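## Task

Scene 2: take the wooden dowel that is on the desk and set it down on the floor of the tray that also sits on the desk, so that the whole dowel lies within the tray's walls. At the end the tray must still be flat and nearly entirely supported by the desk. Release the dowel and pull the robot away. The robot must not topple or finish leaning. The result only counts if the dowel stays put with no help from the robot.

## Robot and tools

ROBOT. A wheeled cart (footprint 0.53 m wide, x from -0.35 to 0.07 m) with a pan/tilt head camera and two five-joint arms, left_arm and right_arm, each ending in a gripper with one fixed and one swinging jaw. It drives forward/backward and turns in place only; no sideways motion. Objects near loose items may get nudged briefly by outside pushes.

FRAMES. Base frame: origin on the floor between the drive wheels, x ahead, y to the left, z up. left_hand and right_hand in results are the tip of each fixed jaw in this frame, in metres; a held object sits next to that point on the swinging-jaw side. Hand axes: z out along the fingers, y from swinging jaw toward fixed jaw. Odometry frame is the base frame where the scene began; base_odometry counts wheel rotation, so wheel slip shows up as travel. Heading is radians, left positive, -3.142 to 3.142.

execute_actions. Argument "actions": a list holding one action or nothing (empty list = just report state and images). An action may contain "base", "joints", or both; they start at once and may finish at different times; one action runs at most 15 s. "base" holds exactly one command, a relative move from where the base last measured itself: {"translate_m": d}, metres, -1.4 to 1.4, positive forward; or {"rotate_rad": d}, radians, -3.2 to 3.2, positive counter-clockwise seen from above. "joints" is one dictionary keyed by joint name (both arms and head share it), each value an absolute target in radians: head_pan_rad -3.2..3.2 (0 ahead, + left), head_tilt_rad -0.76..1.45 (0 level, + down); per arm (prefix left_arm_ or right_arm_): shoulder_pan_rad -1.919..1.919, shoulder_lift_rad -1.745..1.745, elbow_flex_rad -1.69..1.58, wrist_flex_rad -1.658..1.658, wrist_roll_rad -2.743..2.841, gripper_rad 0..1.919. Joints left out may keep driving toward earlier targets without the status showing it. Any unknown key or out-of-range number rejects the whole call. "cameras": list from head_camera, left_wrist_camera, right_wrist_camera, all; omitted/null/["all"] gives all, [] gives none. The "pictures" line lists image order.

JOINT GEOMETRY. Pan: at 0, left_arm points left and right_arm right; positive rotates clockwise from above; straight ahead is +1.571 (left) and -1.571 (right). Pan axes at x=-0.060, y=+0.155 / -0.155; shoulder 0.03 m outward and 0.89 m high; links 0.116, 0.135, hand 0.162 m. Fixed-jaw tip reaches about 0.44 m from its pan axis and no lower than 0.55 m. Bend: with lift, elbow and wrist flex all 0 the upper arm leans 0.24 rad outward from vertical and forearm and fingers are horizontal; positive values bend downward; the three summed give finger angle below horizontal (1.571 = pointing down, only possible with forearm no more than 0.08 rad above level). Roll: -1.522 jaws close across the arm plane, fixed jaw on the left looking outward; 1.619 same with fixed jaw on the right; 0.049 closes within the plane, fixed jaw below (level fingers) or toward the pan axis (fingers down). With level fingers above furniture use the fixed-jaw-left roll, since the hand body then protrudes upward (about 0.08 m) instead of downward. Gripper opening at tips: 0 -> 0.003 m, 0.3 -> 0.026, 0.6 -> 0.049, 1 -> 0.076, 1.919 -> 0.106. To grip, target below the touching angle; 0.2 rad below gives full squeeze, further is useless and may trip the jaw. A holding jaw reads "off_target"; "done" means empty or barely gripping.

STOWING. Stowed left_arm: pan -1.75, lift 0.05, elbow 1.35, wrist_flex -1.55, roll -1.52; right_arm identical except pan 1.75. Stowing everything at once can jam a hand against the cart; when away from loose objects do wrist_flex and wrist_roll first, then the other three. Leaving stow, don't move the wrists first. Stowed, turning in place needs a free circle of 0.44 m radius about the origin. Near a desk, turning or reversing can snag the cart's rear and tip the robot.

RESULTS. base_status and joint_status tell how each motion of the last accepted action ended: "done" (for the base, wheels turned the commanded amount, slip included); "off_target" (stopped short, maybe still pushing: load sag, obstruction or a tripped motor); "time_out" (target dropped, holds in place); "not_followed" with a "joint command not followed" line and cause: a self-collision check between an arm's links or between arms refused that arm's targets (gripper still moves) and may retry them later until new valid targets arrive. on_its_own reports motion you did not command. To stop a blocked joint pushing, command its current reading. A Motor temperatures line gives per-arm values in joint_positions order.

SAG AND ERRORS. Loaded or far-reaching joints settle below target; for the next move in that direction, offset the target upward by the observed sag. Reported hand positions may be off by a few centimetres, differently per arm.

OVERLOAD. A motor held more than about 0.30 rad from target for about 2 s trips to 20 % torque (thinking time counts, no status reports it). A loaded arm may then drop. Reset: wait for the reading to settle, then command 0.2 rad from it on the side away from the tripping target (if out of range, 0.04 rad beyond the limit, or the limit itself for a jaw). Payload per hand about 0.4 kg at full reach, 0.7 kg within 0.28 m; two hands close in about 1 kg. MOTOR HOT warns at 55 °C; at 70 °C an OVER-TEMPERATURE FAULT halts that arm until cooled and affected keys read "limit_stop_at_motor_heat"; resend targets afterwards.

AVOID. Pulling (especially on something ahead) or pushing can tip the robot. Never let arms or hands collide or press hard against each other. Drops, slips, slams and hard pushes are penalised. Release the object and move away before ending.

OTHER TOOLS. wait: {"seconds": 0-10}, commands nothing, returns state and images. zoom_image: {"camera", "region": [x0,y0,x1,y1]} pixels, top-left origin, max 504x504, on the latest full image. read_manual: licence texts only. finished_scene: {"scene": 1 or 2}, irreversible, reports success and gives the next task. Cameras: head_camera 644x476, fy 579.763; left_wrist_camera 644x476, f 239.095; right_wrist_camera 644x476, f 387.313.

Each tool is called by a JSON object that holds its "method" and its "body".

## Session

{"method": "execute_actions", "body": {"actions": [{"joints":{"head_tilt_rad":0.45}}]}}

Scene clock: 1.07 s.
Motor temperatures (°C, as the motors report them): left_arm=[26 28 24 26 26] | right_arm=[24 25 27 28 26]
base_odometry: x=+0.000 y=+0.000 heading=+0.000 (m, m, rad; odometry frame)
base_status: not commanded
joint_positions: head_pan_rad=-0.005 head_tilt_rad=+0.443 left_arm_shoulder_pan_rad=-1.782 left_arm_shoulder_lift_rad=+0.070 left_arm_elbow_flex_rad=+1.313 left_arm_wrist_flex_rad=-1.601 left_arm_wrist_roll_rad=-1.490 left_arm_gripper_rad=+1.920 right_arm_shoulder_pan_rad=+1.784 right_arm_shoulder_lift_rad=+0.015 right_arm_elbow_flex_rad=+1.355 right_arm_wrist_flex_rad=-1.606 right_arm_wrist_roll_rad=-1.534 right_arm_gripper_rad=+1.920
joint_status: all done
left_hand: x=-0.3061 y=+0.0943 z=+0.9070 quat_wxyz=(-0.070, -0.621, -0.076, +0.777) (m; base frame)
right_hand: x=-0.3042 y=-0.1100 z=+0.9125 quat_wxyz=(-0.079, +0.615, -0.070, -0.782) (m; base frame)
pictures: head_camera, left_wrist_camera, right_wrist_camera
Images, in order (width x height): head_camera 644x476, left_wrist_camera 644x476, right_wrist_camera 644x476.

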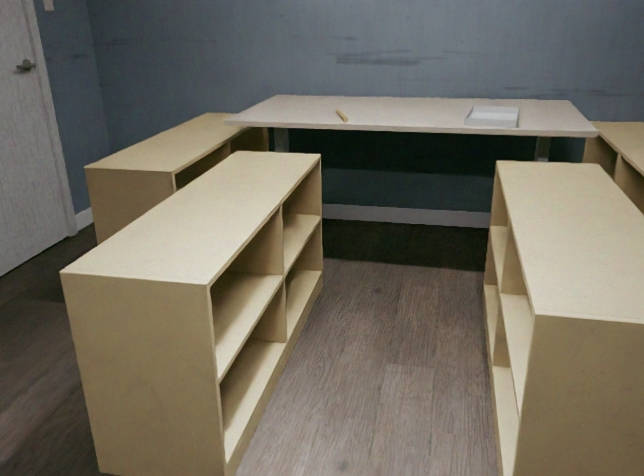

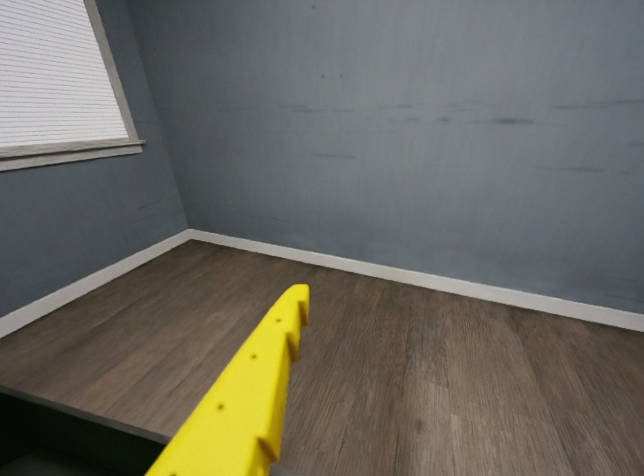

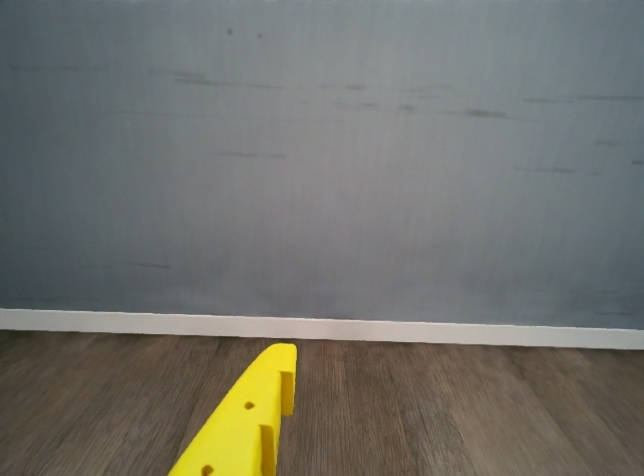

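{"method": "execute_actions", "body": {"actions": [{"base":{"rotate_rad":-0.097}}], "cameras": []}}

{"method": "execute_actions", "body": {"actions": [{"base":{"translate_m":1.0}}], "cameras": []}}

{"method": "execute_actions", "body": {"actions": [{"base":{"rotate_rad":-0.13},"joints":{"head_tilt_rad":0.7}}], "cameras": ["head_camera"]}}

Scene clock: 6.43 s.
Motor temperatures (°C, as the motors report them): left_arm=[26 28 24 26 26] | right_arm=[24 25 27 28 26]
base_odometry: x=+0.000 y=+0.000 heading=-0.099 (m, m, rad; odometry frame)
base_status: done
joint_positions: head_pan_rad=-0.005 head_tilt_rad=+0.443 left_arm_shoulder_pan_rad=-1.782 left_arm_shoulder_lift_rad=+0.070 left_arm_elbow_flex_rad=+1.313 left_arm_wrist_flex_rad=-1.601 left_arm_wrist_roll_rad=-1.490 left_arm_gripper_rad=+1.920 right_arm_shoulder_pan_rad=+1.784 right_arm_shoulder_lift_rad=+0.015 right_arm_elbow_flex_rad=+1.355 right_arm_wrist_flex_rad=-1.606 right_arm_wrist_roll_rad=-1.534 right_arm_gripper_rad=+1.920
joint_status: not commanded
left_hand: x=-0.3061 y=+0.0943 z=+0.9070 quat_wxyz=(-0.070, -0.621, -0.076, +0.777) (m; base frame)
right_hand: x=-0.3042 y=-0.1100 z=+0.9125 quat_wxyz=(-0.079, +0.615, -0.070, -0.782) (m; base frame)
pictures: none
No camera images: the call's "cameras" was empty. Leave "cameras" out to get every camera's image.

Scene clock: 12.20 s.
Motor temperatures (°C, as the motors report them): left_arm=[26 28 24 26 26] | right_arm=[24 25 27 28 26]
base_odometry: x=+0.996 y=-0.100 heading=-0.099 (m, m, rad; odometry frame)
base_status: done
joint_positions: head_pan_rad=-0.005 head_tilt_rad=+0.444 left_arm_shoulder_pan_rad=-1.782 left_arm_shoulder_lift_rad=+0.070 left_arm_elbow_flex_rad=+1.313 left_arm_wrist_flex_rad=-1.601 left_arm_wrist_roll_rad=-1.490 left_arm_gripper_rad=+1.920 right_arm_shoulder_pan_rad=+1.784 right_arm_shoulder_lift_rad=+0.015 right_arm_elbow_flex_rad=+1.355 right_arm_wrist_flex_rad=-1.606 right_arm_wrist_roll_rad=-1.534 right_arm_gripper_rad=+1.920
joint_status: not commanded
left_hand: x=-0.3061 y=+0.0943 z=+0.9070 quat_wxyz=(-0.070, -0.621, -0.076, +0.777) (m; base frame)
right_hand: x=-0.3042 y=-0.1100 z=+0.9125 quat_wxyz=(-0.079, +0.615, -0.070, -0.782) (m; base frame)
pictures: none
No camera images: the call's "cameras" was empty. Leave "cameras" out to get every camera's image.

Scene clock: 13.10 s.
Motor temperatures (°C, as the motors report them): left_arm=[26 28 24 26 26] | right_arm=[24 25 27 28 26]
base_odometry: x=+0.996 y=-0.100 heading=-0.229 (m, m, rad; odometry frame)
base_status: done
joint_positions: head_pan_rad=-0.005 head_tilt_rad=+0.694 left_arm_shoulder_pan_rad=-1.782 left_arm_shoulder_lift_rad=+0.070 left_arm_elbow_flex_rad=+1.313 left_arm_wrist_flex_rad=-1.601 left_arm_wrist_roll_rad=-1.490 left_arm_gripper_rad=+1.920 right_arm_shoulder_pan_rad=+1.784 right_arm_shoulder_lift_rad=+0.015 right_arm_elbow_flex_rad=+1.355 right_arm_wrist_flex_rad=-1.606 right_arm_wrist_roll_rad=-1.534 right_arm_gripper_rad=+1.920
joint_status: all done
left_hand: x=-0.3061 y=+0.0943 z=+0.9070 quat_wxyz=(-0.070, -0.621, -0.076, +0.777) (m; base frame)
right_hand: x=-0.3042 y=-0.1100 z=+0.9125 quat_wxyz=(-0.079, +0.615, -0.070, -0.782) (m; base frame)
pictures: head_camera
Images, in order (width x height): head_camera 644x476.

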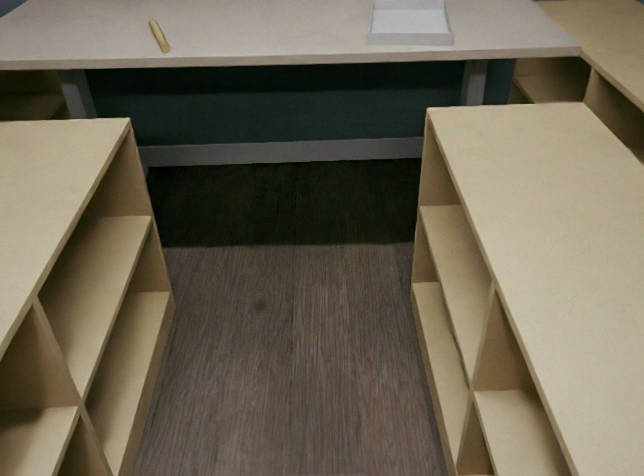

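{"method": "execute_actions", "body": {"actions": [{"base":{"rotate_rad":0.08}}], "cameras": []}}

{"method": "execute_actions", "body": {"actions": [{"base":{"translate_m":0.6}}], "cameras": []}}

{"method": "execute_actions", "body": {"actions": [{"base":{"rotate_rad":-0.05},"joints":{"head_tilt_rad":0.8}}], "cameras": ["head_camera"]}}

Scene clock: 18.27 s.
Motor temperatures (°C, as the motors report them): left_arm=[26 28 24 26 26] | right_arm=[24 25 27 28 26]
base_odometry: x=+0.996 y=-0.100 heading=-0.150 (m, m, rad; odometry frame)
base_status: done
joint_positions: head_pan_rad=-0.005 head_tilt_rad=+0.694 left_arm_shoulder_pan_rad=-1.782 left_arm_shoulder_lift_rad=+0.070 left_arm_elbow_flex_rad=+1.313 left_arm_wrist_flex_rad=-1.601 left_arm_wrist_roll_rad=-1.490 left_arm_gripper_rad=+1.920 right_arm_shoulder_pan_rad=+1.784 right_arm_shoulder_lift_rad=+0.015 right_arm_elbow_flex_rad=+1.355 right_arm_wrist_flex_rad=-1.606 right_arm_wrist_roll_rad=-1.534 right_arm_gripper_rad=+1.920
joint_status: not commanded
left_hand: x=-0.3061 y=+0.0943 z=+0.9070 quat_wxyz=(-0.070, -0.621, -0.076, +0.777) (m; base frame)
right_hand: x=-0.3042 y=-0.1100 z=+0.9125 quat_wxyz=(-0.079, +0.615, -0.070, -0.782) (m; base frame)
pictures: none
No camera images: the call's "cameras" was empty. Leave "cameras" out to get every camera's image.

Scene clock: 22.10 s.
Motor temperatures (°C, as the motors report them): left_arm=[26 28 24 26 26] | right_arm=[24 25 27 28 26]
base_odometry: x=+1.589 y=-0.192 heading=-0.151 (m, m, rad; odometry frame)
base_status: done
joint_positions: head_pan_rad=-0.005 head_tilt_rad=+0.694 left_arm_shoulder_pan_rad=-1.782 left_arm_shoulder_lift_rad=+0.070 left_arm_elbow_flex_rad=+1.313 left_arm_wrist_flex_rad=-1.601 left_arm_wrist_roll_rad=-1.490 left_arm_gripper_rad=+1.920 right_arm_shoulder_pan_rad=+1.784 right_arm_shoulder_lift_rad=+0.015 right_arm_elbow_flex_rad=+1.355 right_arm_wrist_flex_rad=-1.606 right_arm_wrist_roll_rad=-1.534 right_arm_gripper_rad=+1.920
joint_status: not commanded
left_hand: x=-0.3061 y=+0.0943 z=+0.9070 quat_wxyz=(-0.070, -0.621, -0.076, +0.777) (m; base frame)
right_hand: x=-0.3042 y=-0.1100 z=+0.9125 quat_wxyz=(-0.079, +0.615, -0.070, -0.782) (m; base frame)
pictures: none
No camera images: the call's "cameras" was empty. Leave "cameras" out to get every camera's image.

Scene clock: 22.83 s.
Motor temperatures (°C, as the motors report them): left_arm=[26 28 24 26 26] | right_arm=[24 25 27 28 26]
base_odometry: x=+1.589 y=-0.192 heading=-0.201 (m, m, rad; odometry frame)
base_status: done
joint_positions: head_pan_rad=-0.005 head_tilt_rad=+0.795 left_arm_shoulder_pan_rad=-1.782 left_arm_shoulder_lift_rad=+0.070 left_arm_elbow_flex_rad=+1.313 left_arm_wrist_flex_rad=-1.601 left_arm_wrist_roll_rad=-1.490 left_arm_gripper_rad=+1.920 right_arm_shoulder_pan_rad=+1.784 right_arm_shoulder_lift_rad=+0.015 right_arm_elbow_flex_rad=+1.355 right_arm_wrist_flex_rad=-1.606 right_arm_wrist_roll_rad=-1.534 right_arm_gripper_rad=+1.920
joint_status: all done
left_hand: x=-0.3061 y=+0.0943 z=+0.9070 quat_wxyz=(-0.070, -0.621, -0.076, +0.777) (m; base frame)
right_hand: x=-0.3042 y=-0.1100 z=+0.9125 quat_wxyz=(-0.079, +0.615, -0.070, -0.782) (m; base frame)
pictures: head_camera
Images, in order (width x height): head_camera 644x476.

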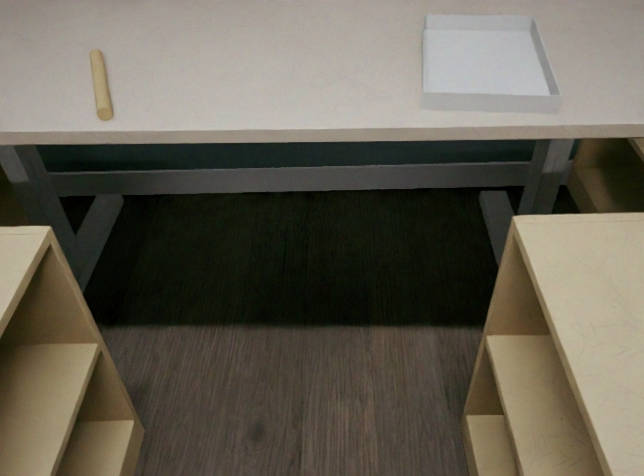

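{"method": "execute_actions", "body": {"actions": [{"base":{"translate_m":0.42},"joints":{"head_tilt_rad":1.05,"left_arm_shoulder_pan_rad":1.0,"left_arm_shoulder_lift_rad":0.2,"left_arm_elbow_flex_rad":0.2,"left_arm_wrist_flex_rad":0.9,"left_arm_wrist_roll_rad":-1.52,"left_arm_gripper_rad":1.0}}], "cameras": ["head_camera"]}}

Scene clock: 41.63 s.
Motor temperatures (°C, as the motors report them): left_arm=[26 28 24 26 26] | right_arm=[24 25 27 28 26]
base_odometry: x=+1.997 y=-0.278 heading=-0.212 (m, m, rad; odometry frame)
base_status: translate_m time_out (by the wheels' count: +0.416 of +0.420)
joint_positions: head_pan_rad=-0.005 head_tilt_rad=+1.045 left_arm_shoulder_pan_rad=+0.994 left_arm_shoulder_lift_rad=+0.214 left_arm_elbow_flex_rad=+0.236 left_arm_wrist_flex_rad=+0.893 left_arm_wrist_roll_rad=-1.511 left_arm_gripper_rad=+1.013 right_arm_shoulder_pan_rad=+1.784 right_arm_shoulder_lift_rad=+0.015 right_arm_elbow_flex_rad=+1.355 right_arm_wrist_flex_rad=-1.606 right_arm_wrist_roll_rad=-1.534 right_arm_gripper_rad=+1.920
joint_status: all done
left_hand: x=+0.1381 y=+0.2930 z=+0.7875 quat_wxyz=(+0.109, -0.288, +0.951, +0.032) (m; base frame)
right_hand: x=-0.3042 y=-0.1100 z=+0.9125 quat_wxyz=(-0.079, +0.615, -0.070, -0.782) (m; base frame)
pictures: head_camera
Images, in order (width x height): head_camera 644x476.

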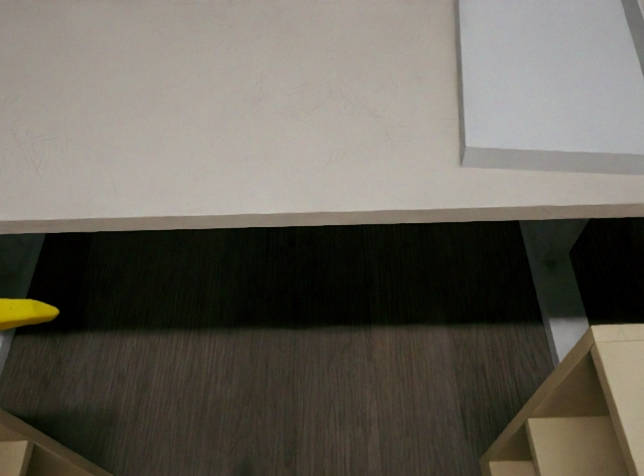

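{"method": "execute_actions", "body": {"actions": [{"joints":{"head_pan_rad":-0.9,"head_tilt_rad":1.2}}], "cameras": ["head_camera"]}}

Scene clock: 44.97 s.
Motor temperatures (°C, as the motors report them): left_arm=[26 28 24 26 26] | right_arm=[24 25 27 28 26]
base_odometry: x=+1.997 y=-0.278 heading=-0.212 (m, m, rad; odometry frame)
base_status: not commanded
joint_positions: head_pan_rad=-0.890 head_tilt_rad=+1.195 left_arm_shoulder_pan_rad=+0.994 left_arm_shoulder_lift_rad=+0.214 left_arm_elbow_flex_rad=+0.236 left_arm_wrist_flex_rad=+0.893 left_arm_wrist_roll_rad=-1.511 left_arm_gripper_rad=+1.013 right_arm_shoulder_pan_rad=+1.784 right_arm_shoulder_lift_rad=+0.015 right_arm_elbow_flex_rad=+1.355 right_arm_wrist_flex_rad=-1.606 right_arm_wrist_roll_rad=-1.534 right_arm_gripper_rad=+1.920
joint_status: all done
left_hand: x=+0.1381 y=+0.2930 z=+0.7875 quat_wxyz=(+0.109, -0.288, +0.951, +0.032) (m; base frame)
right_hand: x=-0.3042 y=-0.1100 z=+0.9125 quat_wxyz=(-0.079, +0.615, -0.070, -0.782) (m; base frame)
pictures: head_camera
Images, in order (width x height): head_camera 644x476.

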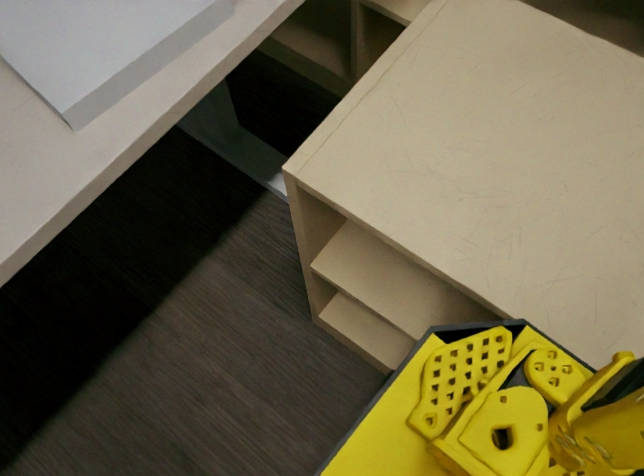

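{"method": "execute_actions", "body": {"actions": [{"joints":{"head_pan_rad":0.9,"head_tilt_rad":1.0}}], "cameras": ["head_camera"]}}

Scene clock: 48.30 s.
Motor temperatures (°C, as the motors report them): left_arm=[26 28 24 26 26] | right_arm=[24 25 27 28 26]
base_odometry: x=+1.997 y=-0.278 heading=-0.212 (m, m, rad; odometry frame)
base_status: not commanded
joint_positions: head_pan_rad=+0.890 head_tilt_rad=+1.015 left_arm_shoulder_pan_rad=+0.994 left_arm_shoulder_lift_rad=+0.214 left_arm_elbow_flex_rad=+0.236 left_arm_wrist_flex_rad=+0.893 left_arm_wrist_roll_rad=-1.511 left_arm_gripper_rad=+1.013 right_arm_shoulder_pan_rad=+1.784 right_arm_shoulder_lift_rad=+0.015 right_arm_elbow_flex_rad=+1.355 right_arm_wrist_flex_rad=-1.606 right_arm_wrist_roll_rad=-1.534 right_arm_gripper_rad=+1.920
joint_status: all done
left_hand: x=+0.1381 y=+0.2930 z=+0.7875 quat_wxyz=(+0.109, -0.288, +0.951, +0.032) (m; base frame)
right_hand: x=-0.3042 y=-0.1100 z=+0.9125 quat_wxyz=(-0.079, +0.615, -0.070, -0.782) (m; base frame)
pictures: head_camera
Images, in order (width x height): head_camera 644x476.

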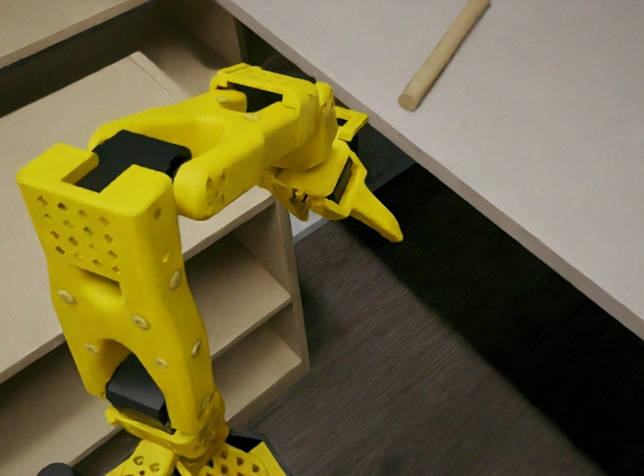

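{"method": "execute_actions", "body": {"actions": [{"joints":{"head_pan_rad":0.0,"head_tilt_rad":1.4,"left_arm_shoulder_lift_rad":0.1,"left_arm_elbow_flex_rad":0.0}}], "cameras": ["head_camera"]}}

Scene clock: 52.00 s.
Motor temperatures (°C, as the motors report them): left_arm=[26 28 24 26 26] | right_arm=[24 25 27 28 26]
base_odometry: x=+1.997 y=-0.278 heading=-0.212 (m, m, rad; odometry frame)
base_status: not commanded
joint_positions: head_pan_rad=+0.010 head_tilt_rad=+1.395 left_arm_shoulder_pan_rad=+0.994 left_arm_shoulder_lift_rad=+0.141 left_arm_elbow_flex_rad=+0.041 left_arm_wrist_flex_rad=+0.895 left_arm_wrist_roll_rad=-1.511 left_arm_gripper_rad=+1.012 right_arm_shoulder_pan_rad=+1.784 right_arm_shoulder_lift_rad=+0.015 right_arm_elbow_flex_rad=+1.355 right_arm_wrist_flex_rad=-1.606 right_arm_wrist_roll_rad=-1.534 right_arm_gripper_rad=+1.920
joint_status: all done
left_hand: x=+0.1734 y=+0.3160 z=+0.8408 quat_wxyz=(+0.235, -0.281, +0.928, +0.068) (m; base frame)
right_hand: x=-0.3042 y=-0.1100 z=+0.9125 quat_wxyz=(-0.079, +0.615, -0.070, -0.782) (m; base frame)
pictures: head_camera
Images, in order (width x height): head_camera 644x476.

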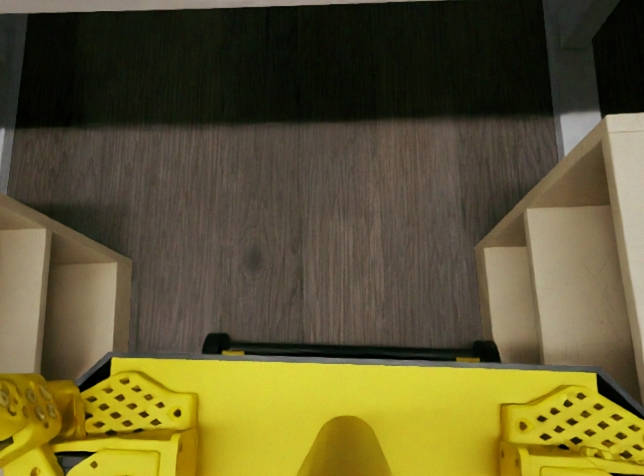

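{"method": "execute_actions", "body": {"actions": [{"base":{"translate_m":0.2}}], "cameras": ["head_camera"]}}

Scene clock: 56.77 s.
Motor temperatures (°C, as the motors report them): left_arm=[26 28 24 26 26] | right_arm=[24 25 27 28 26]
base_odometry: x=+2.188 y=-0.322 heading=-0.224 (m, m, rad; odometry frame)
base_status: translate_m time_out (by the wheels' count: +0.196 of +0.200)
joint_positions: head_pan_rad=+0.010 head_tilt_rad=+1.395 left_arm_shoulder_pan_rad=+0.994 left_arm_shoulder_lift_rad=+0.141 left_arm_elbow_flex_rad=+0.040 left_arm_wrist_flex_rad=+0.895 left_arm_wrist_roll_rad=-1.511 left_arm_gripper_rad=+1.012 right_arm_shoulder_pan_rad=+1.784 right_arm_shoulder_lift_rad=+0.015 right_arm_elbow_flex_rad=+1.355 right_arm_wrist_flex_rad=-1.606 right_arm_wrist_roll_rad=-1.534 right_arm_gripper_rad=+1.920
joint_status: not commanded
left_hand: x=+0.1736 y=+0.3161 z=+0.8411 quat_wxyz=(+0.236, -0.281, +0.928, +0.069) (m; base frame)
right_hand: x=-0.3042 y=-0.1100 z=+0.9125 quat_wxyz=(-0.079, +0.615, -0.070, -0.782) (m; base frame)
pictures: head_camera
Images, in order (width x height): head_camera 644x476.

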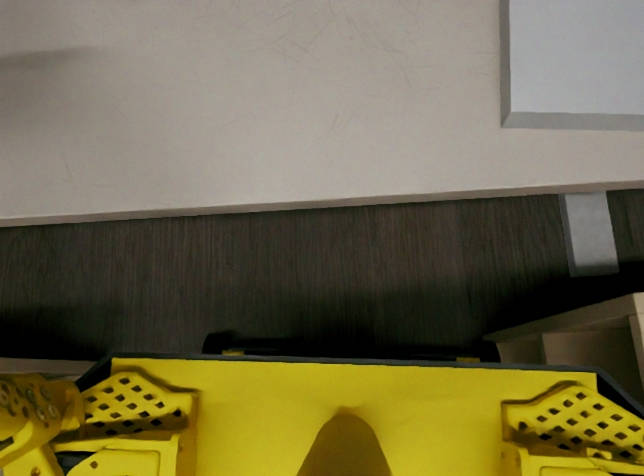

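{"method": "execute_actions", "body": {"actions": [{"base":{"translate_m":0.08}}], "cameras": ["head_camera"]}}

Scene clock: 61.93 s.
Motor temperatures (°C, as the motors report them): left_arm=[26 28 24 26 26] | right_arm=[24 25 27 28 26]
base_odometry: x=+2.264 y=-0.340 heading=-0.232 (m, m, rad; odometry frame)
base_status: done
joint_positions: head_pan_rad=+0.010 head_tilt_rad=+1.395 left_arm_shoulder_pan_rad=+0.994 left_arm_shoulder_lift_rad=+0.141 left_arm_elbow_flex_rad=+0.040 left_arm_wrist_flex_rad=+0.895 left_arm_wrist_roll_rad=-1.511 left_arm_gripper_rad=+1.012 right_arm_shoulder_pan_rad=+1.784 right_arm_shoulder_lift_rad=+0.015 right_arm_elbow_flex_rad=+1.355 right_arm_wrist_flex_rad=-1.606 right_arm_wrist_roll_rad=-1.534 right_arm_gripper_rad=+1.920
joint_status: not commanded
left_hand: x=+0.1736 y=+0.3161 z=+0.8411 quat_wxyz=(+0.236, -0.281, +0.928, +0.069) (m; base frame)
right_hand: x=-0.3042 y=-0.1100 z=+0.9125 quat_wxyz=(-0.079, +0.615, -0.070, -0.782) (m; base frame)
pictures: head_camera
Images, in order (width x height): head_camera 644x476.

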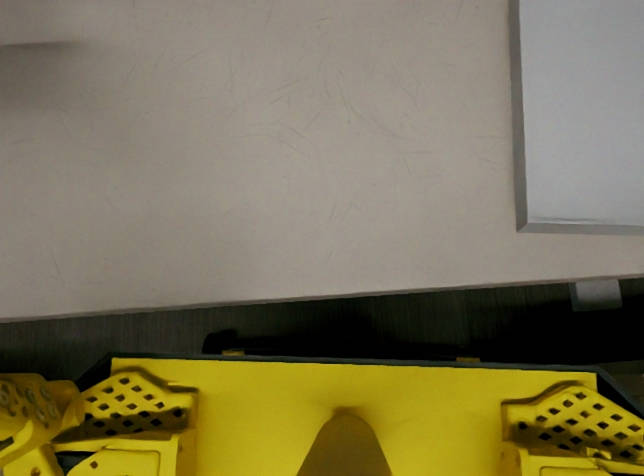

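{"method": "execute_actions", "body": {"actions": [{"joints":{"head_pan_rad":0.7,"head_tilt_rad":1.0}}], "cameras": ["head_camera","left_wrist_camera"]}}

Scene clock: 64.67 s.
Motor temperatures (°C, as the motors report them): left_arm=[26 28 25 26 26] | right_arm=[24 25 27 28 26]
base_odometry: x=+2.264 y=-0.340 heading=-0.232 (m, m, rad; odometry frame)
base_status: not commanded
joint_positions: head_pan_rad=+0.690 head_tilt_rad=+1.015 left_arm_shoulder_pan_rad=+0.994 left_arm_shoulder_lift_rad=+0.141 left_arm_elbow_flex_rad=+0.040 left_arm_wrist_flex_rad=+0.895 left_arm_wrist_roll_rad=-1.511 left_arm_gripper_rad=+1.012 right_arm_shoulder_pan_rad=+1.784 right_arm_shoulder_lift_rad=+0.015 right_arm_elbow_flex_rad=+1.355 right_arm_wrist_flex_rad=-1.606 right_arm_wrist_roll_rad=-1.534 right_arm_gripper_rad=+1.920
joint_status: all done
left_hand: x=+0.1736 y=+0.3161 z=+0.8411 quat_wxyz=(+0.236, -0.281, +0.928, +0.069) (m; base frame)
right_hand: x=-0.3042 y=-0.1100 z=+0.9125 quat_wxyz=(-0.079, +0.615, -0.070, -0.782) (m; base frame)
pictures: head_camera, left_wrist_camera
Images, in order (width x height): head_camera 644x476, left_wrist_camera 644x476.

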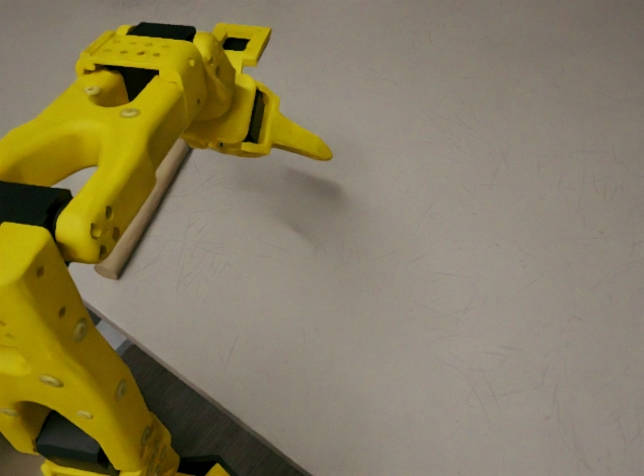

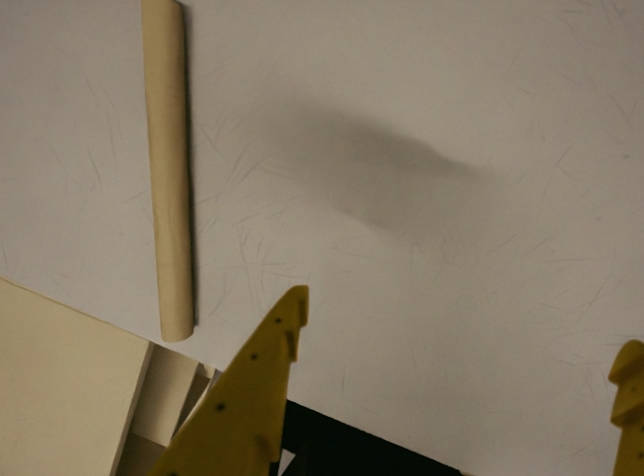

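{"method": "execute_actions", "body": {"actions": [{"joints":{"left_arm_shoulder_pan_rad":1.5}}], "cameras": ["head_camera"]}}

Scene clock: 66.87 s.
Motor temperatures (°C, as the motors report them): left_arm=[26 28 25 26 26] | right_arm=[24 25 27 28 26]
base_odometry: x=+2.264 y=-0.340 heading=-0.232 (m, m, rad; odometry frame)
base_status: not commanded
joint_positions: head_pan_rad=+0.690 head_tilt_rad=+1.015 left_arm_shoulder_pan_rad=+1.493 left_arm_shoulder_lift_rad=+0.141 left_arm_elbow_flex_rad=+0.040 left_arm_wrist_flex_rad=+0.895 left_arm_wrist_roll_rad=-1.511 left_arm_gripper_rad=+1.012 right_arm_shoulder_pan_rad=+1.784 right_arm_shoulder_lift_rad=+0.015 right_arm_elbow_flex_rad=+1.355 right_arm_wrist_flex_rad=-1.606 right_arm_wrist_roll_rad=-1.534 right_arm_gripper_rad=+1.920
joint_status: all done
left_hand: x=+0.2222 y=+0.1848 z=+0.8411 quat_wxyz=(+0.245, -0.043, +0.968, +0.008) (m; base frame)
right_hand: x=-0.3042 y=-0.1100 z=+0.9125 quat_wxyz=(-0.079, +0.615, -0.070, -0.782) (m; base frame)
pictures: head_camera
Images, in order (width x height): head_camera 644x476.

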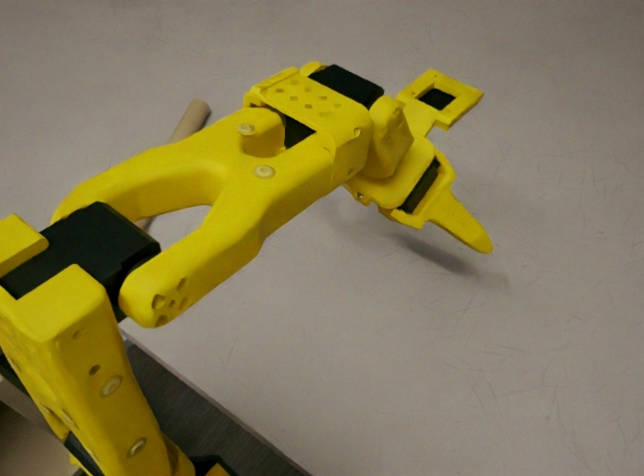

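{"method": "execute_actions", "body": {"actions": [{"joints":{"left_arm_shoulder_pan_rad":0.80,"left_arm_shoulder_lift_rad":0.40,"left_arm_elbow_flex_rad":-0.30,"left_arm_wrist_flex_rad":1.43,"left_arm_wrist_roll_rad":1.24,"left_arm_gripper_rad":0.8}}], "cameras": ["head_camera","left_wrist_camera"]}}

Scene clock: 77.43 s.
Motor temperatures (°C, as the motors report them): left_arm=[26 28 25 26 26] | right_arm=[24 25 26 28 26]
base_odometry: x=+2.264 y=-0.340 heading=-0.232 (m, m, rad; odometry frame)
base_status: not commanded
joint_positions: head_pan_rad=+0.690 head_tilt_rad=+1.015 left_arm_shoulder_pan_rad=+0.807 left_arm_shoulder_lift_rad=+0.415 left_arm_elbow_flex_rad=-0.264 left_arm_wrist_flex_rad=+1.422 left_arm_wrist_roll_rad=+1.231 left_arm_gripper_rad=+0.813 right_arm_shoulder_pan_rad=+1.784 right_arm_shoulder_lift_rad=+0.015 right_arm_elbow_flex_rad=+1.355 right_arm_wrist_flex_rad=-1.606 right_arm_wrist_roll_rad=-1.534 right_arm_gripper_rad=+1.920
joint_status: all done
left_hand: x=+0.1131 y=+0.3102 z=+0.8100 quat_wxyz=(-0.001, -0.982, -0.187, +0.001) (m; base frame)
right_hand: x=-0.3042 y=-0.1100 z=+0.9125 quat_wxyz=(-0.079, +0.615, -0.070, -0.782) (m; base frame)
pictures: head_camera, left_wrist_camera
Images, in order (width x height): head_camera 644x476, left_wrist_camera 644x476.

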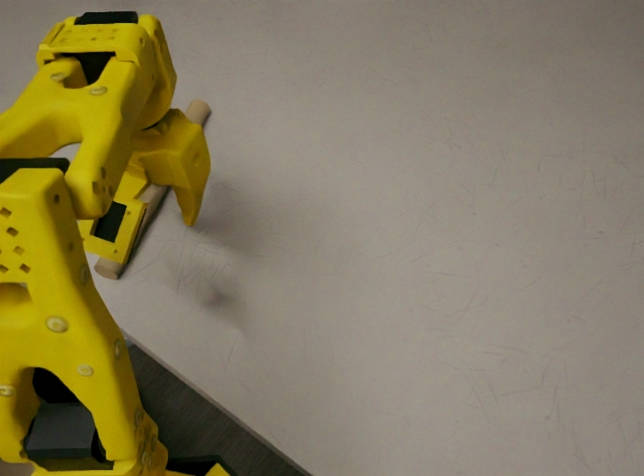

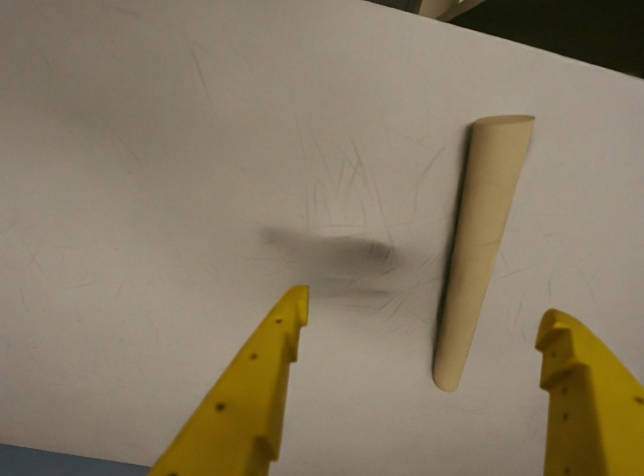

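{"method": "execute_actions", "body": {"actions": [{"joints":{"left_arm_shoulder_pan_rad":0.59,"left_arm_shoulder_lift_rad":0.78,"left_arm_elbow_flex_rad":-0.70,"left_arm_wrist_flex_rad":1.45,"left_arm_wrist_roll_rad":1.03,"left_arm_gripper_rad":0.8}}], "cameras": ["head_camera","left_wrist_camera"]}}

Scene clock: 90.47 s.
Motor temperatures (°C, as the motors report them): left_arm=[26 28 25 26 26] | right_arm=[24 25 26 28 26]
base_odometry: x=+2.264 y=-0.340 heading=-0.232 (m, m, rad; odometry frame)
base_status: not commanded
joint_positions: head_pan_rad=+0.690 head_tilt_rad=+1.015 left_arm_shoulder_pan_rad=+0.598 left_arm_shoulder_lift_rad=+0.797 left_arm_elbow_flex_rad=-0.664 left_arm_wrist_flex_rad=+1.441 left_arm_wrist_roll_rad=+1.038 left_arm_gripper_rad=+0.813 right_arm_shoulder_pan_rad=+1.784 right_arm_shoulder_lift_rad=+0.015 right_arm_elbow_flex_rad=+1.355 right_arm_wrist_flex_rad=-1.606 right_arm_wrist_roll_rad=-1.534 right_arm_gripper_rad=+1.920
joint_status: all done
left_hand: x=+0.0924 y=+0.3662 z=+0.7794 quat_wxyz=(-0.001, -0.981, -0.194, +0.001) (m; base frame)
right_hand: x=-0.3042 y=-0.1100 z=+0.9125 quat_wxyz=(-0.079, +0.615, -0.070, -0.782) (m; base frame)
pictures: head_camera, left_wrist_camera
Images, in order (width x height): head_camera 644x476, left_wrist_camera 644x476.

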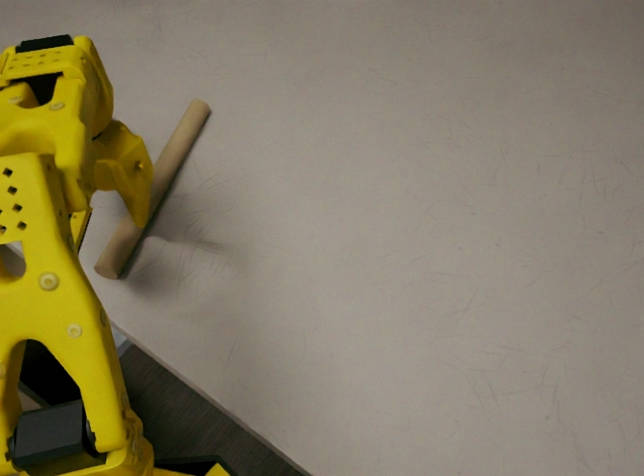

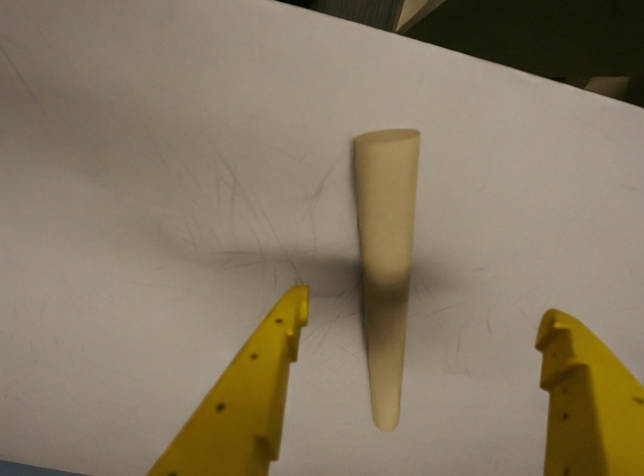

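{"method": "execute_actions", "body": {"actions": [{"joints":{"left_arm_shoulder_lift_rad":0.90,"left_arm_elbow_flex_rad":-0.62,"left_arm_wrist_flex_rad":1.27}}], "cameras": ["left_wrist_camera"]}}

Scene clock: 93.00 s.
Motor temperatures (°C, as the motors report them): left_arm=[26 28 25 26 26] | right_arm=[24 25 26 28 26]
base_odometry: x=+2.264 y=-0.340 heading=-0.232 (m, m, rad; odometry frame)
base_status: not commanded
joint_positions: head_pan_rad=+0.690 head_tilt_rad=+1.015 left_arm_shoulder_pan_rad=+0.598 left_arm_shoulder_lift_rad=+0.920 left_arm_elbow_flex_rad=-0.617 left_arm_wrist_flex_rad=+1.278 left_arm_wrist_roll_rad=+1.038 left_arm_gripper_rad=+0.813 right_arm_shoulder_pan_rad=+1.784 right_arm_shoulder_lift_rad=+0.015 right_arm_elbow_flex_rad=+1.355 right_arm_wrist_flex_rad=-1.606 right_arm_wrist_roll_rad=-1.534 right_arm_gripper_rad=+1.920
joint_status: all done
left_hand: x=+0.0930 y=+0.3671 z=+0.7441 quat_wxyz=(-0.004, -0.981, -0.194, +0.004) (m; base frame)
right_hand: x=-0.3042 y=-0.1100 z=+0.9125 quat_wxyz=(-0.079, +0.615, -0.070, -0.782) (m; base frame)
pictures: left_wrist_camera
Images, in order (width x height): left_wrist_camera 644x476.

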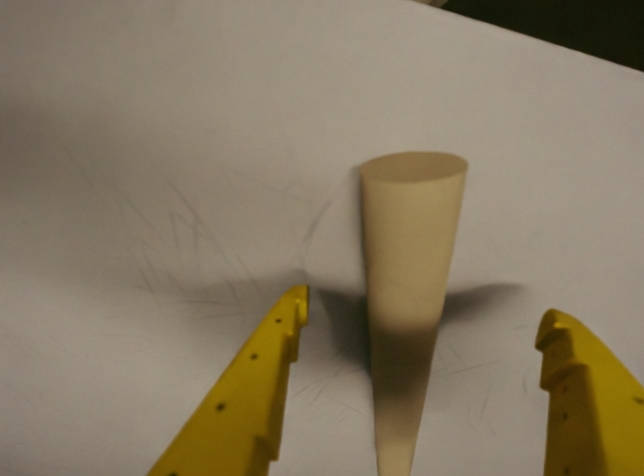

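{"method": "execute_actions", "body": {"actions": [{"joints":{"left_arm_shoulder_lift_rad":0.96,"left_arm_elbow_flex_rad":-0.60,"left_arm_wrist_flex_rad":1.2}}], "cameras": []}}

{"method": "execute_actions", "body": {"actions": [{"joints":{"left_arm_gripper_rad":0.0}}], "cameras": ["head_camera","left_wrist_camera"]}}

Scene clock: 95.47 s.
Motor temperatures (°C, as the motors report them): left_arm=[26 28 25 26 26] | right_arm=[24 25 26 28 26]
base_odometry: x=+2.264 y=-0.340 heading=-0.232 (m, m, rad; odometry frame)
base_status: not commanded
joint_positions: head_pan_rad=+0.690 head_tilt_rad=+1.015 left_arm_shoulder_pan_rad=+0.598 left_arm_shoulder_lift_rad=+0.963 left_arm_elbow_flex_rad=-0.600 left_arm_wrist_flex_rad=+1.218 left_arm_wrist_roll_rad=+1.038 left_arm_gripper_rad=+0.812 right_arm_shoulder_pan_rad=+1.784 right_arm_shoulder_lift_rad=+0.015 right_arm_elbow_flex_rad=+1.355 right_arm_wrist_flex_rad=-1.606 right_arm_wrist_roll_rad=-1.534 right_arm_gripper_rad=+1.920
joint_status: all done
left_hand: x=+0.0927 y=+0.3667 z=+0.7318 quat_wxyz=(-0.004, -0.981, -0.194, +0.004) (m; base frame)
right_hand: x=-0.3042 y=-0.1100 z=+0.9125 quat_wxyz=(-0.079, +0.615, -0.070, -0.782) (m; base frame)
pictures: none
No camera images: the call's "cameras" was empty. Leave "cameras" out to get every camera's image.

Scene clock: 96.40 s.
Motor temperatures (°C, as the motors report them): left_arm=[26 28 25 26 26] | right_arm=[24 25 26 28 26]
base_odometry: x=+2.264 y=-0.340 heading=-0.232 (m, m, rad; odometry frame)
base_status: not commanded
joint_positions: head_pan_rad=+0.690 head_tilt_rad=+1.015 left_arm_shoulder_pan_rad=+0.589 left_arm_shoulder_lift_rad=+0.957 left_arm_elbow_flex_rad=-0.602 left_arm_wrist_flex_rad=+1.201 left_arm_wrist_roll_rad=+1.038 left_arm_gripper_rad=+0.262 right_arm_shoulder_pan_rad=+1.784 right_arm_shoulder_lift_rad=+0.015 right_arm_elbow_flex_rad=+1.355 right_arm_wrist_flex_rad=-1.606 right_arm_wrist_roll_rad=-1.534 right_arm_gripper_rad=+1.920
joint_status: left_arm_gripper_rad off_target (ended at +0.262, target +0.000)
left_hand: x=+0.0930 y=+0.3714 z=+0.7333 quat_wxyz=(+0.005, -0.980, -0.199, -0.005) (m; base frame)
right_hand: x=-0.3042 y=-0.1100 z=+0.9125 quat_wxyz=(-0.079, +0.615, -0.070, -0.782) (m; base frame)
pictures: head_camera, left_wrist_camera
Images, in order (width x height): head_camera 644x476, left_wrist_camera 644x476.

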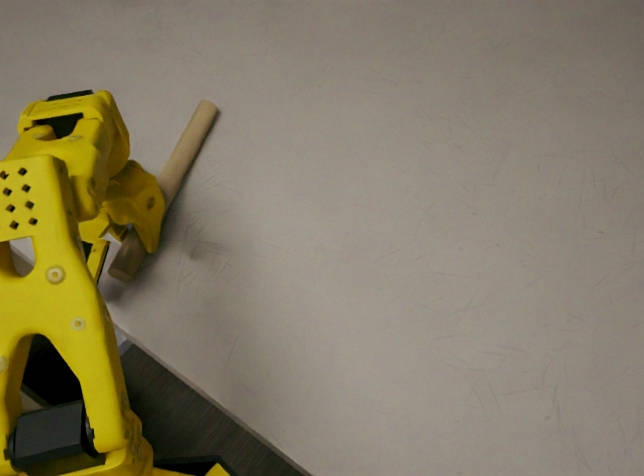

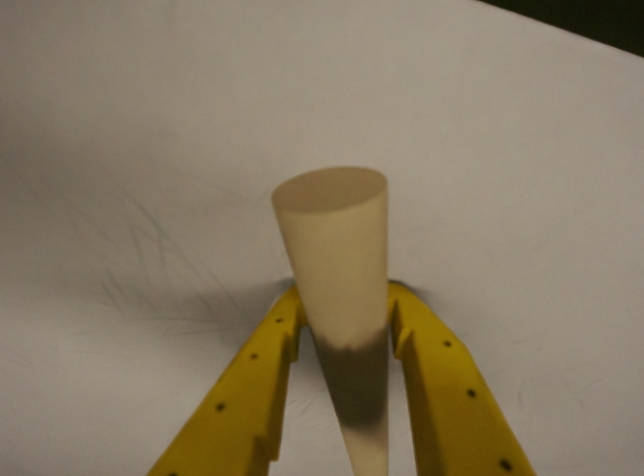

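{"method": "execute_actions", "body": {"actions": [{"joints":{"head_pan_rad":0.0,"head_tilt_rad":1.0,"left_arm_shoulder_pan_rad":1.88,"left_arm_shoulder_lift_rad":0.75,"left_arm_elbow_flex_rad":-0.70,"left_arm_wrist_flex_rad":1.0,"left_arm_wrist_roll_rad":0.37,"left_arm_gripper_rad":0.07,"right_arm_shoulder_pan_rad":-1.1,"right_arm_shoulder_lift_rad":0.3,"right_arm_elbow_flex_rad":0.0,"right_arm_wrist_flex_rad":0.9,"right_arm_wrist_roll_rad":0.049,"right_arm_gripper_rad":0.8}}], "cameras": ["head_camera"]}}

Scene clock: 106.43 s.
Motor temperatures (°C, as the motors report them): left_arm=[26 28 25 26 26] | right_arm=[24 25 26 28 26]
base_odometry: x=+2.264 y=-0.340 heading=-0.232 (m, m, rad; odometry frame)
base_status: not commanded
joint_positions: head_pan_rad=+0.010 head_tilt_rad=+1.015 left_arm_shoulder_pan_rad=+1.875 left_arm_shoulder_lift_rad=+0.814 left_arm_elbow_flex_rad=-0.658 left_arm_wrist_flex_rad=+1.014 left_arm_wrist_roll_rad=+0.378 left_arm_gripper_rad=+0.253 right_arm_shoulder_pan_rad=-1.094 right_arm_shoulder_lift_rad=+0.318 right_arm_elbow_flex_rad=+0.036 right_arm_wrist_flex_rad=+0.892 right_arm_wrist_roll_rad=+0.040 right_arm_gripper_rad=+0.806
joint_status: left_arm_gripper_rad off_target (ended at +0.253, target +0.070); the others done
left_hand: x=+0.2457 y=+0.0560 z=+0.7844 quat_wxyz=(+0.090, -0.702, +0.684, -0.178) (m; base frame)
right_hand: x=+0.1747 y=-0.2767 z=+0.7956 quat_wxyz=(+0.085, -0.509, +0.845, -0.138) (m; base frame)
pictures: head_camera
Images, in order (width x height): head_camera 644x476.

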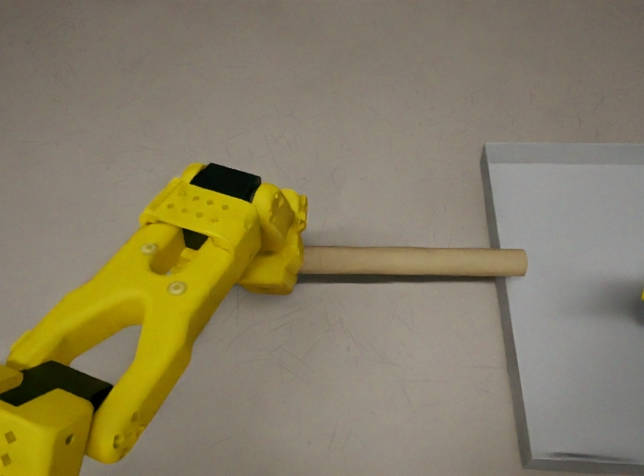

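{"method": "execute_actions", "body": {"actions": [{"joints":{"left_arm_gripper_rad":0.07,"right_arm_shoulder_pan_rad":-1.74,"right_arm_shoulder_lift_rad":0.35,"right_arm_elbow_flex_rad":-0.50,"right_arm_wrist_flex_rad":1.32,"right_arm_wrist_roll_rad":0.2,"right_arm_gripper_rad":0.9}}], "cameras": ["head_camera","right_wrist_camera"]}}

Scene clock: 113.13 s.
Motor temperatures (°C, as the motors report them): left_arm=[26 28 25 26 26] | right_arm=[24 25 27 28 26]
base_odometry: x=+2.264 y=-0.340 heading=-0.232 (m, m, rad; odometry frame)
base_status: not commanded
joint_positions: head_pan_rad=+0.010 head_tilt_rad=+1.015 left_arm_shoulder_pan_rad=+1.875 left_arm_shoulder_lift_rad=+0.814 left_arm_elbow_flex_rad=-0.658 left_arm_wrist_flex_rad=+1.014 left_arm_wrist_roll_rad=+0.378 left_arm_gripper_rad=+0.253 right_arm_shoulder_pan_rad=-1.733 right_arm_shoulder_lift_rad=+0.366 right_arm_elbow_flex_rad=-0.463 right_arm_wrist_flex_rad=+1.310 right_arm_wrist_roll_rad=+0.192 right_arm_gripper_rad=+0.894
joint_status: left_arm_gripper_rad off_target (ended at +0.253, target +0.070); the others done
left_hand: x=+0.2457 y=+0.0560 z=+0.7844 quat_wxyz=(+0.090, -0.702, +0.684, -0.178) (m; base frame)
right_hand: x=+0.2160 y=-0.1113 z=+0.8542 quat_wxyz=(+0.127, -0.794, +0.582, -0.124) (m; base frame)
pictures: head_camera, right_wrist_camera
Images, in order (width x height): head_camera 644x476, right_wrist_camera 644x476.

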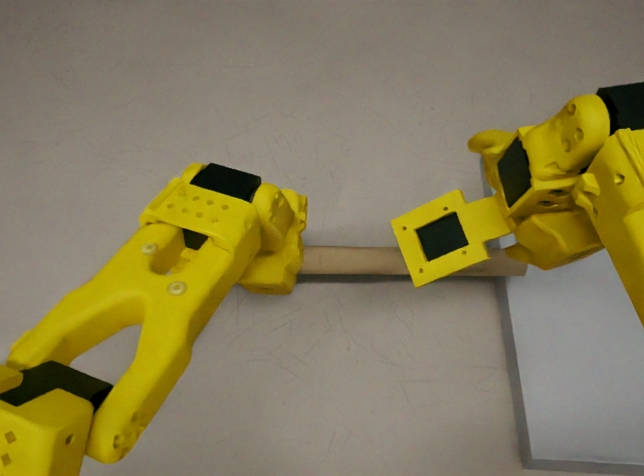

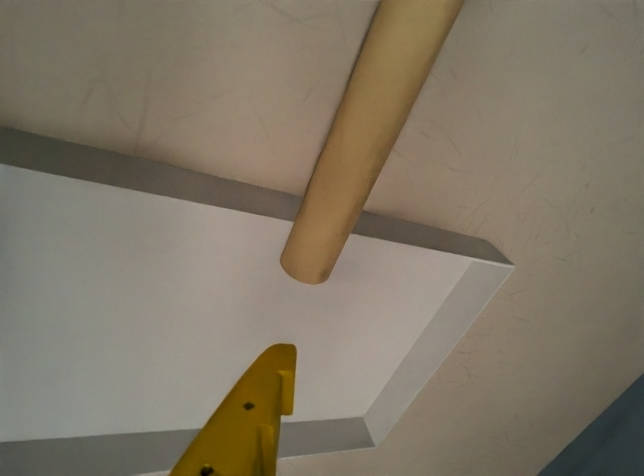

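{"method": "execute_actions", "body": {"actions": [{"joints":{"left_arm_gripper_rad":0.07,"right_arm_shoulder_pan_rad":-1.88,"right_arm_shoulder_lift_rad":0.40,"right_arm_elbow_flex_rad":-0.35,"right_arm_wrist_flex_rad":1.15,"right_arm_wrist_roll_rad":-0.2}}], "cameras": ["head_camera","right_wrist_camera"]}}

Scene clock: 117.63 s.
Motor temperatures (°C, as the motors report them): left_arm=[26 28 25 26 26] | right_arm=[24 25 27 28 26]
base_odometry: x=+2.264 y=-0.340 heading=-0.232 (m, m, rad; odometry frame)
base_status: not commanded
joint_positions: head_pan_rad=+0.010 head_tilt_rad=+1.015 left_arm_shoulder_pan_rad=+1.875 left_arm_shoulder_lift_rad=+0.814 left_arm_elbow_flex_rad=-0.658 left_arm_wrist_flex_rad=+1.014 left_arm_wrist_roll_rad=+0.378 left_arm_gripper_rad=+0.253 right_arm_shoulder_pan_rad=-1.873 right_arm_shoulder_lift_rad=+0.418 right_arm_elbow_flex_rad=-0.348 right_arm_wrist_flex_rad=+1.165 right_arm_wrist_roll_rad=-0.192 right_arm_gripper_rad=+0.894
joint_status: left_arm_gripper_rad off_target (ended at +0.253, target +0.070); the others done
left_hand: x=+0.2457 y=+0.0560 z=+0.7844 quat_wxyz=(+0.090, -0.702, +0.684, -0.178) (m; base frame)
right_hand: x=+0.2090 y=-0.0696 z=+0.8271 quat_wxyz=(+0.146, -0.718, +0.675, -0.082) (m; base frame)
pictures: head_camera, right_wrist_camera
Images, in order (width x height): head_camera 644x476, right_wrist_camera 644x476.

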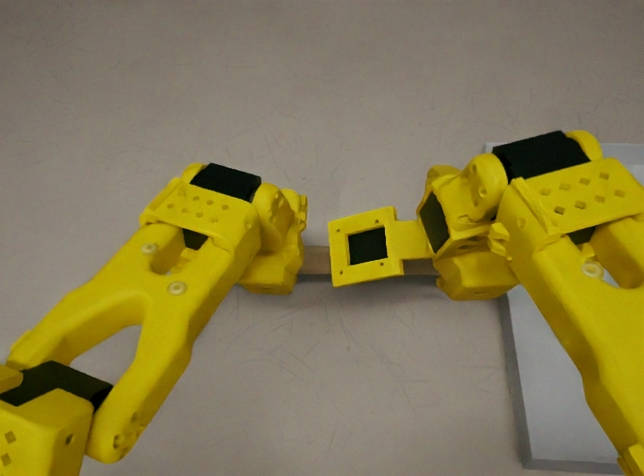

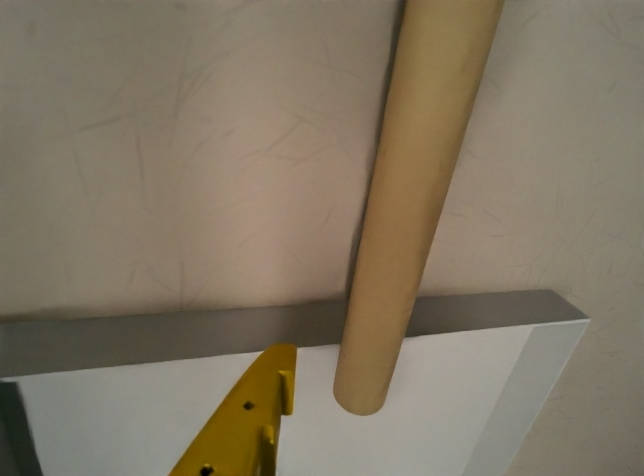

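{"method": "execute_actions", "body": {"actions": [{"joints":{"left_arm_gripper_rad":0.07,"right_arm_shoulder_lift_rad":0.45,"right_arm_elbow_flex_rad":-0.12,"right_arm_wrist_flex_rad":0.86}}], "cameras": ["head_camera","right_wrist_camera"]}}

Scene clock: 121.53 s.
Motor temperatures (°C, as the motors report them): left_arm=[26 28 25 26 26] | right_arm=[24 25 27 28 26]
base_odometry: x=+2.264 y=-0.340 heading=-0.232 (m, m, rad; odometry frame)
base_status: not commanded
joint_positions: head_pan_rad=+0.010 head_tilt_rad=+1.015 left_arm_shoulder_pan_rad=+1.875 left_arm_shoulder_lift_rad=+0.814 left_arm_elbow_flex_rad=-0.658 left_arm_wrist_flex_rad=+1.014 left_arm_wrist_roll_rad=+0.378 left_arm_gripper_rad=+0.253 right_arm_shoulder_pan_rad=-1.873 right_arm_shoulder_lift_rad=+0.469 right_arm_elbow_flex_rad=-0.119 right_arm_wrist_flex_rad=+0.875 right_arm_wrist_roll_rad=-0.192 right_arm_gripper_rad=+0.894
joint_status: left_arm_gripper_rad off_target (ended at +0.253, target +0.070); the others done
left_hand: x=+0.2457 y=+0.0560 z=+0.7844 quat_wxyz=(+0.090, -0.702, +0.684, -0.178) (m; base frame)
right_hand: x=+0.2088 y=-0.0697 z=+0.7869 quat_wxyz=(+0.150, -0.718, +0.675, -0.085) (m; base frame)
pictures: head_camera, right_wrist_camera
Images, in order (width x height): head_camera 644x476, right_wrist_camera 644x476.

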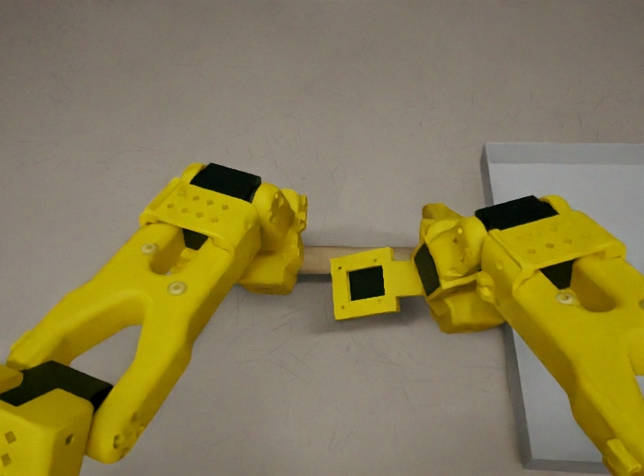

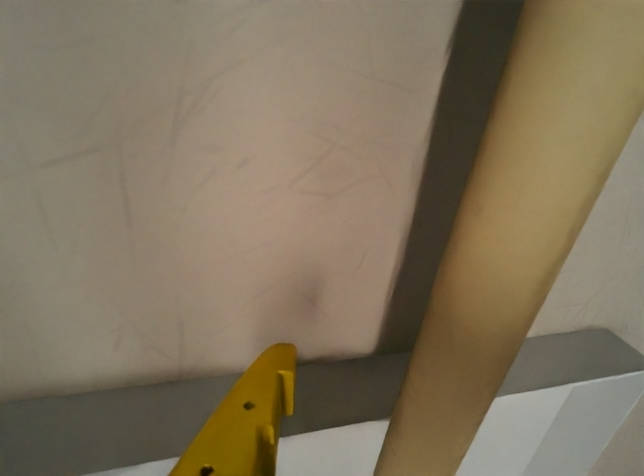

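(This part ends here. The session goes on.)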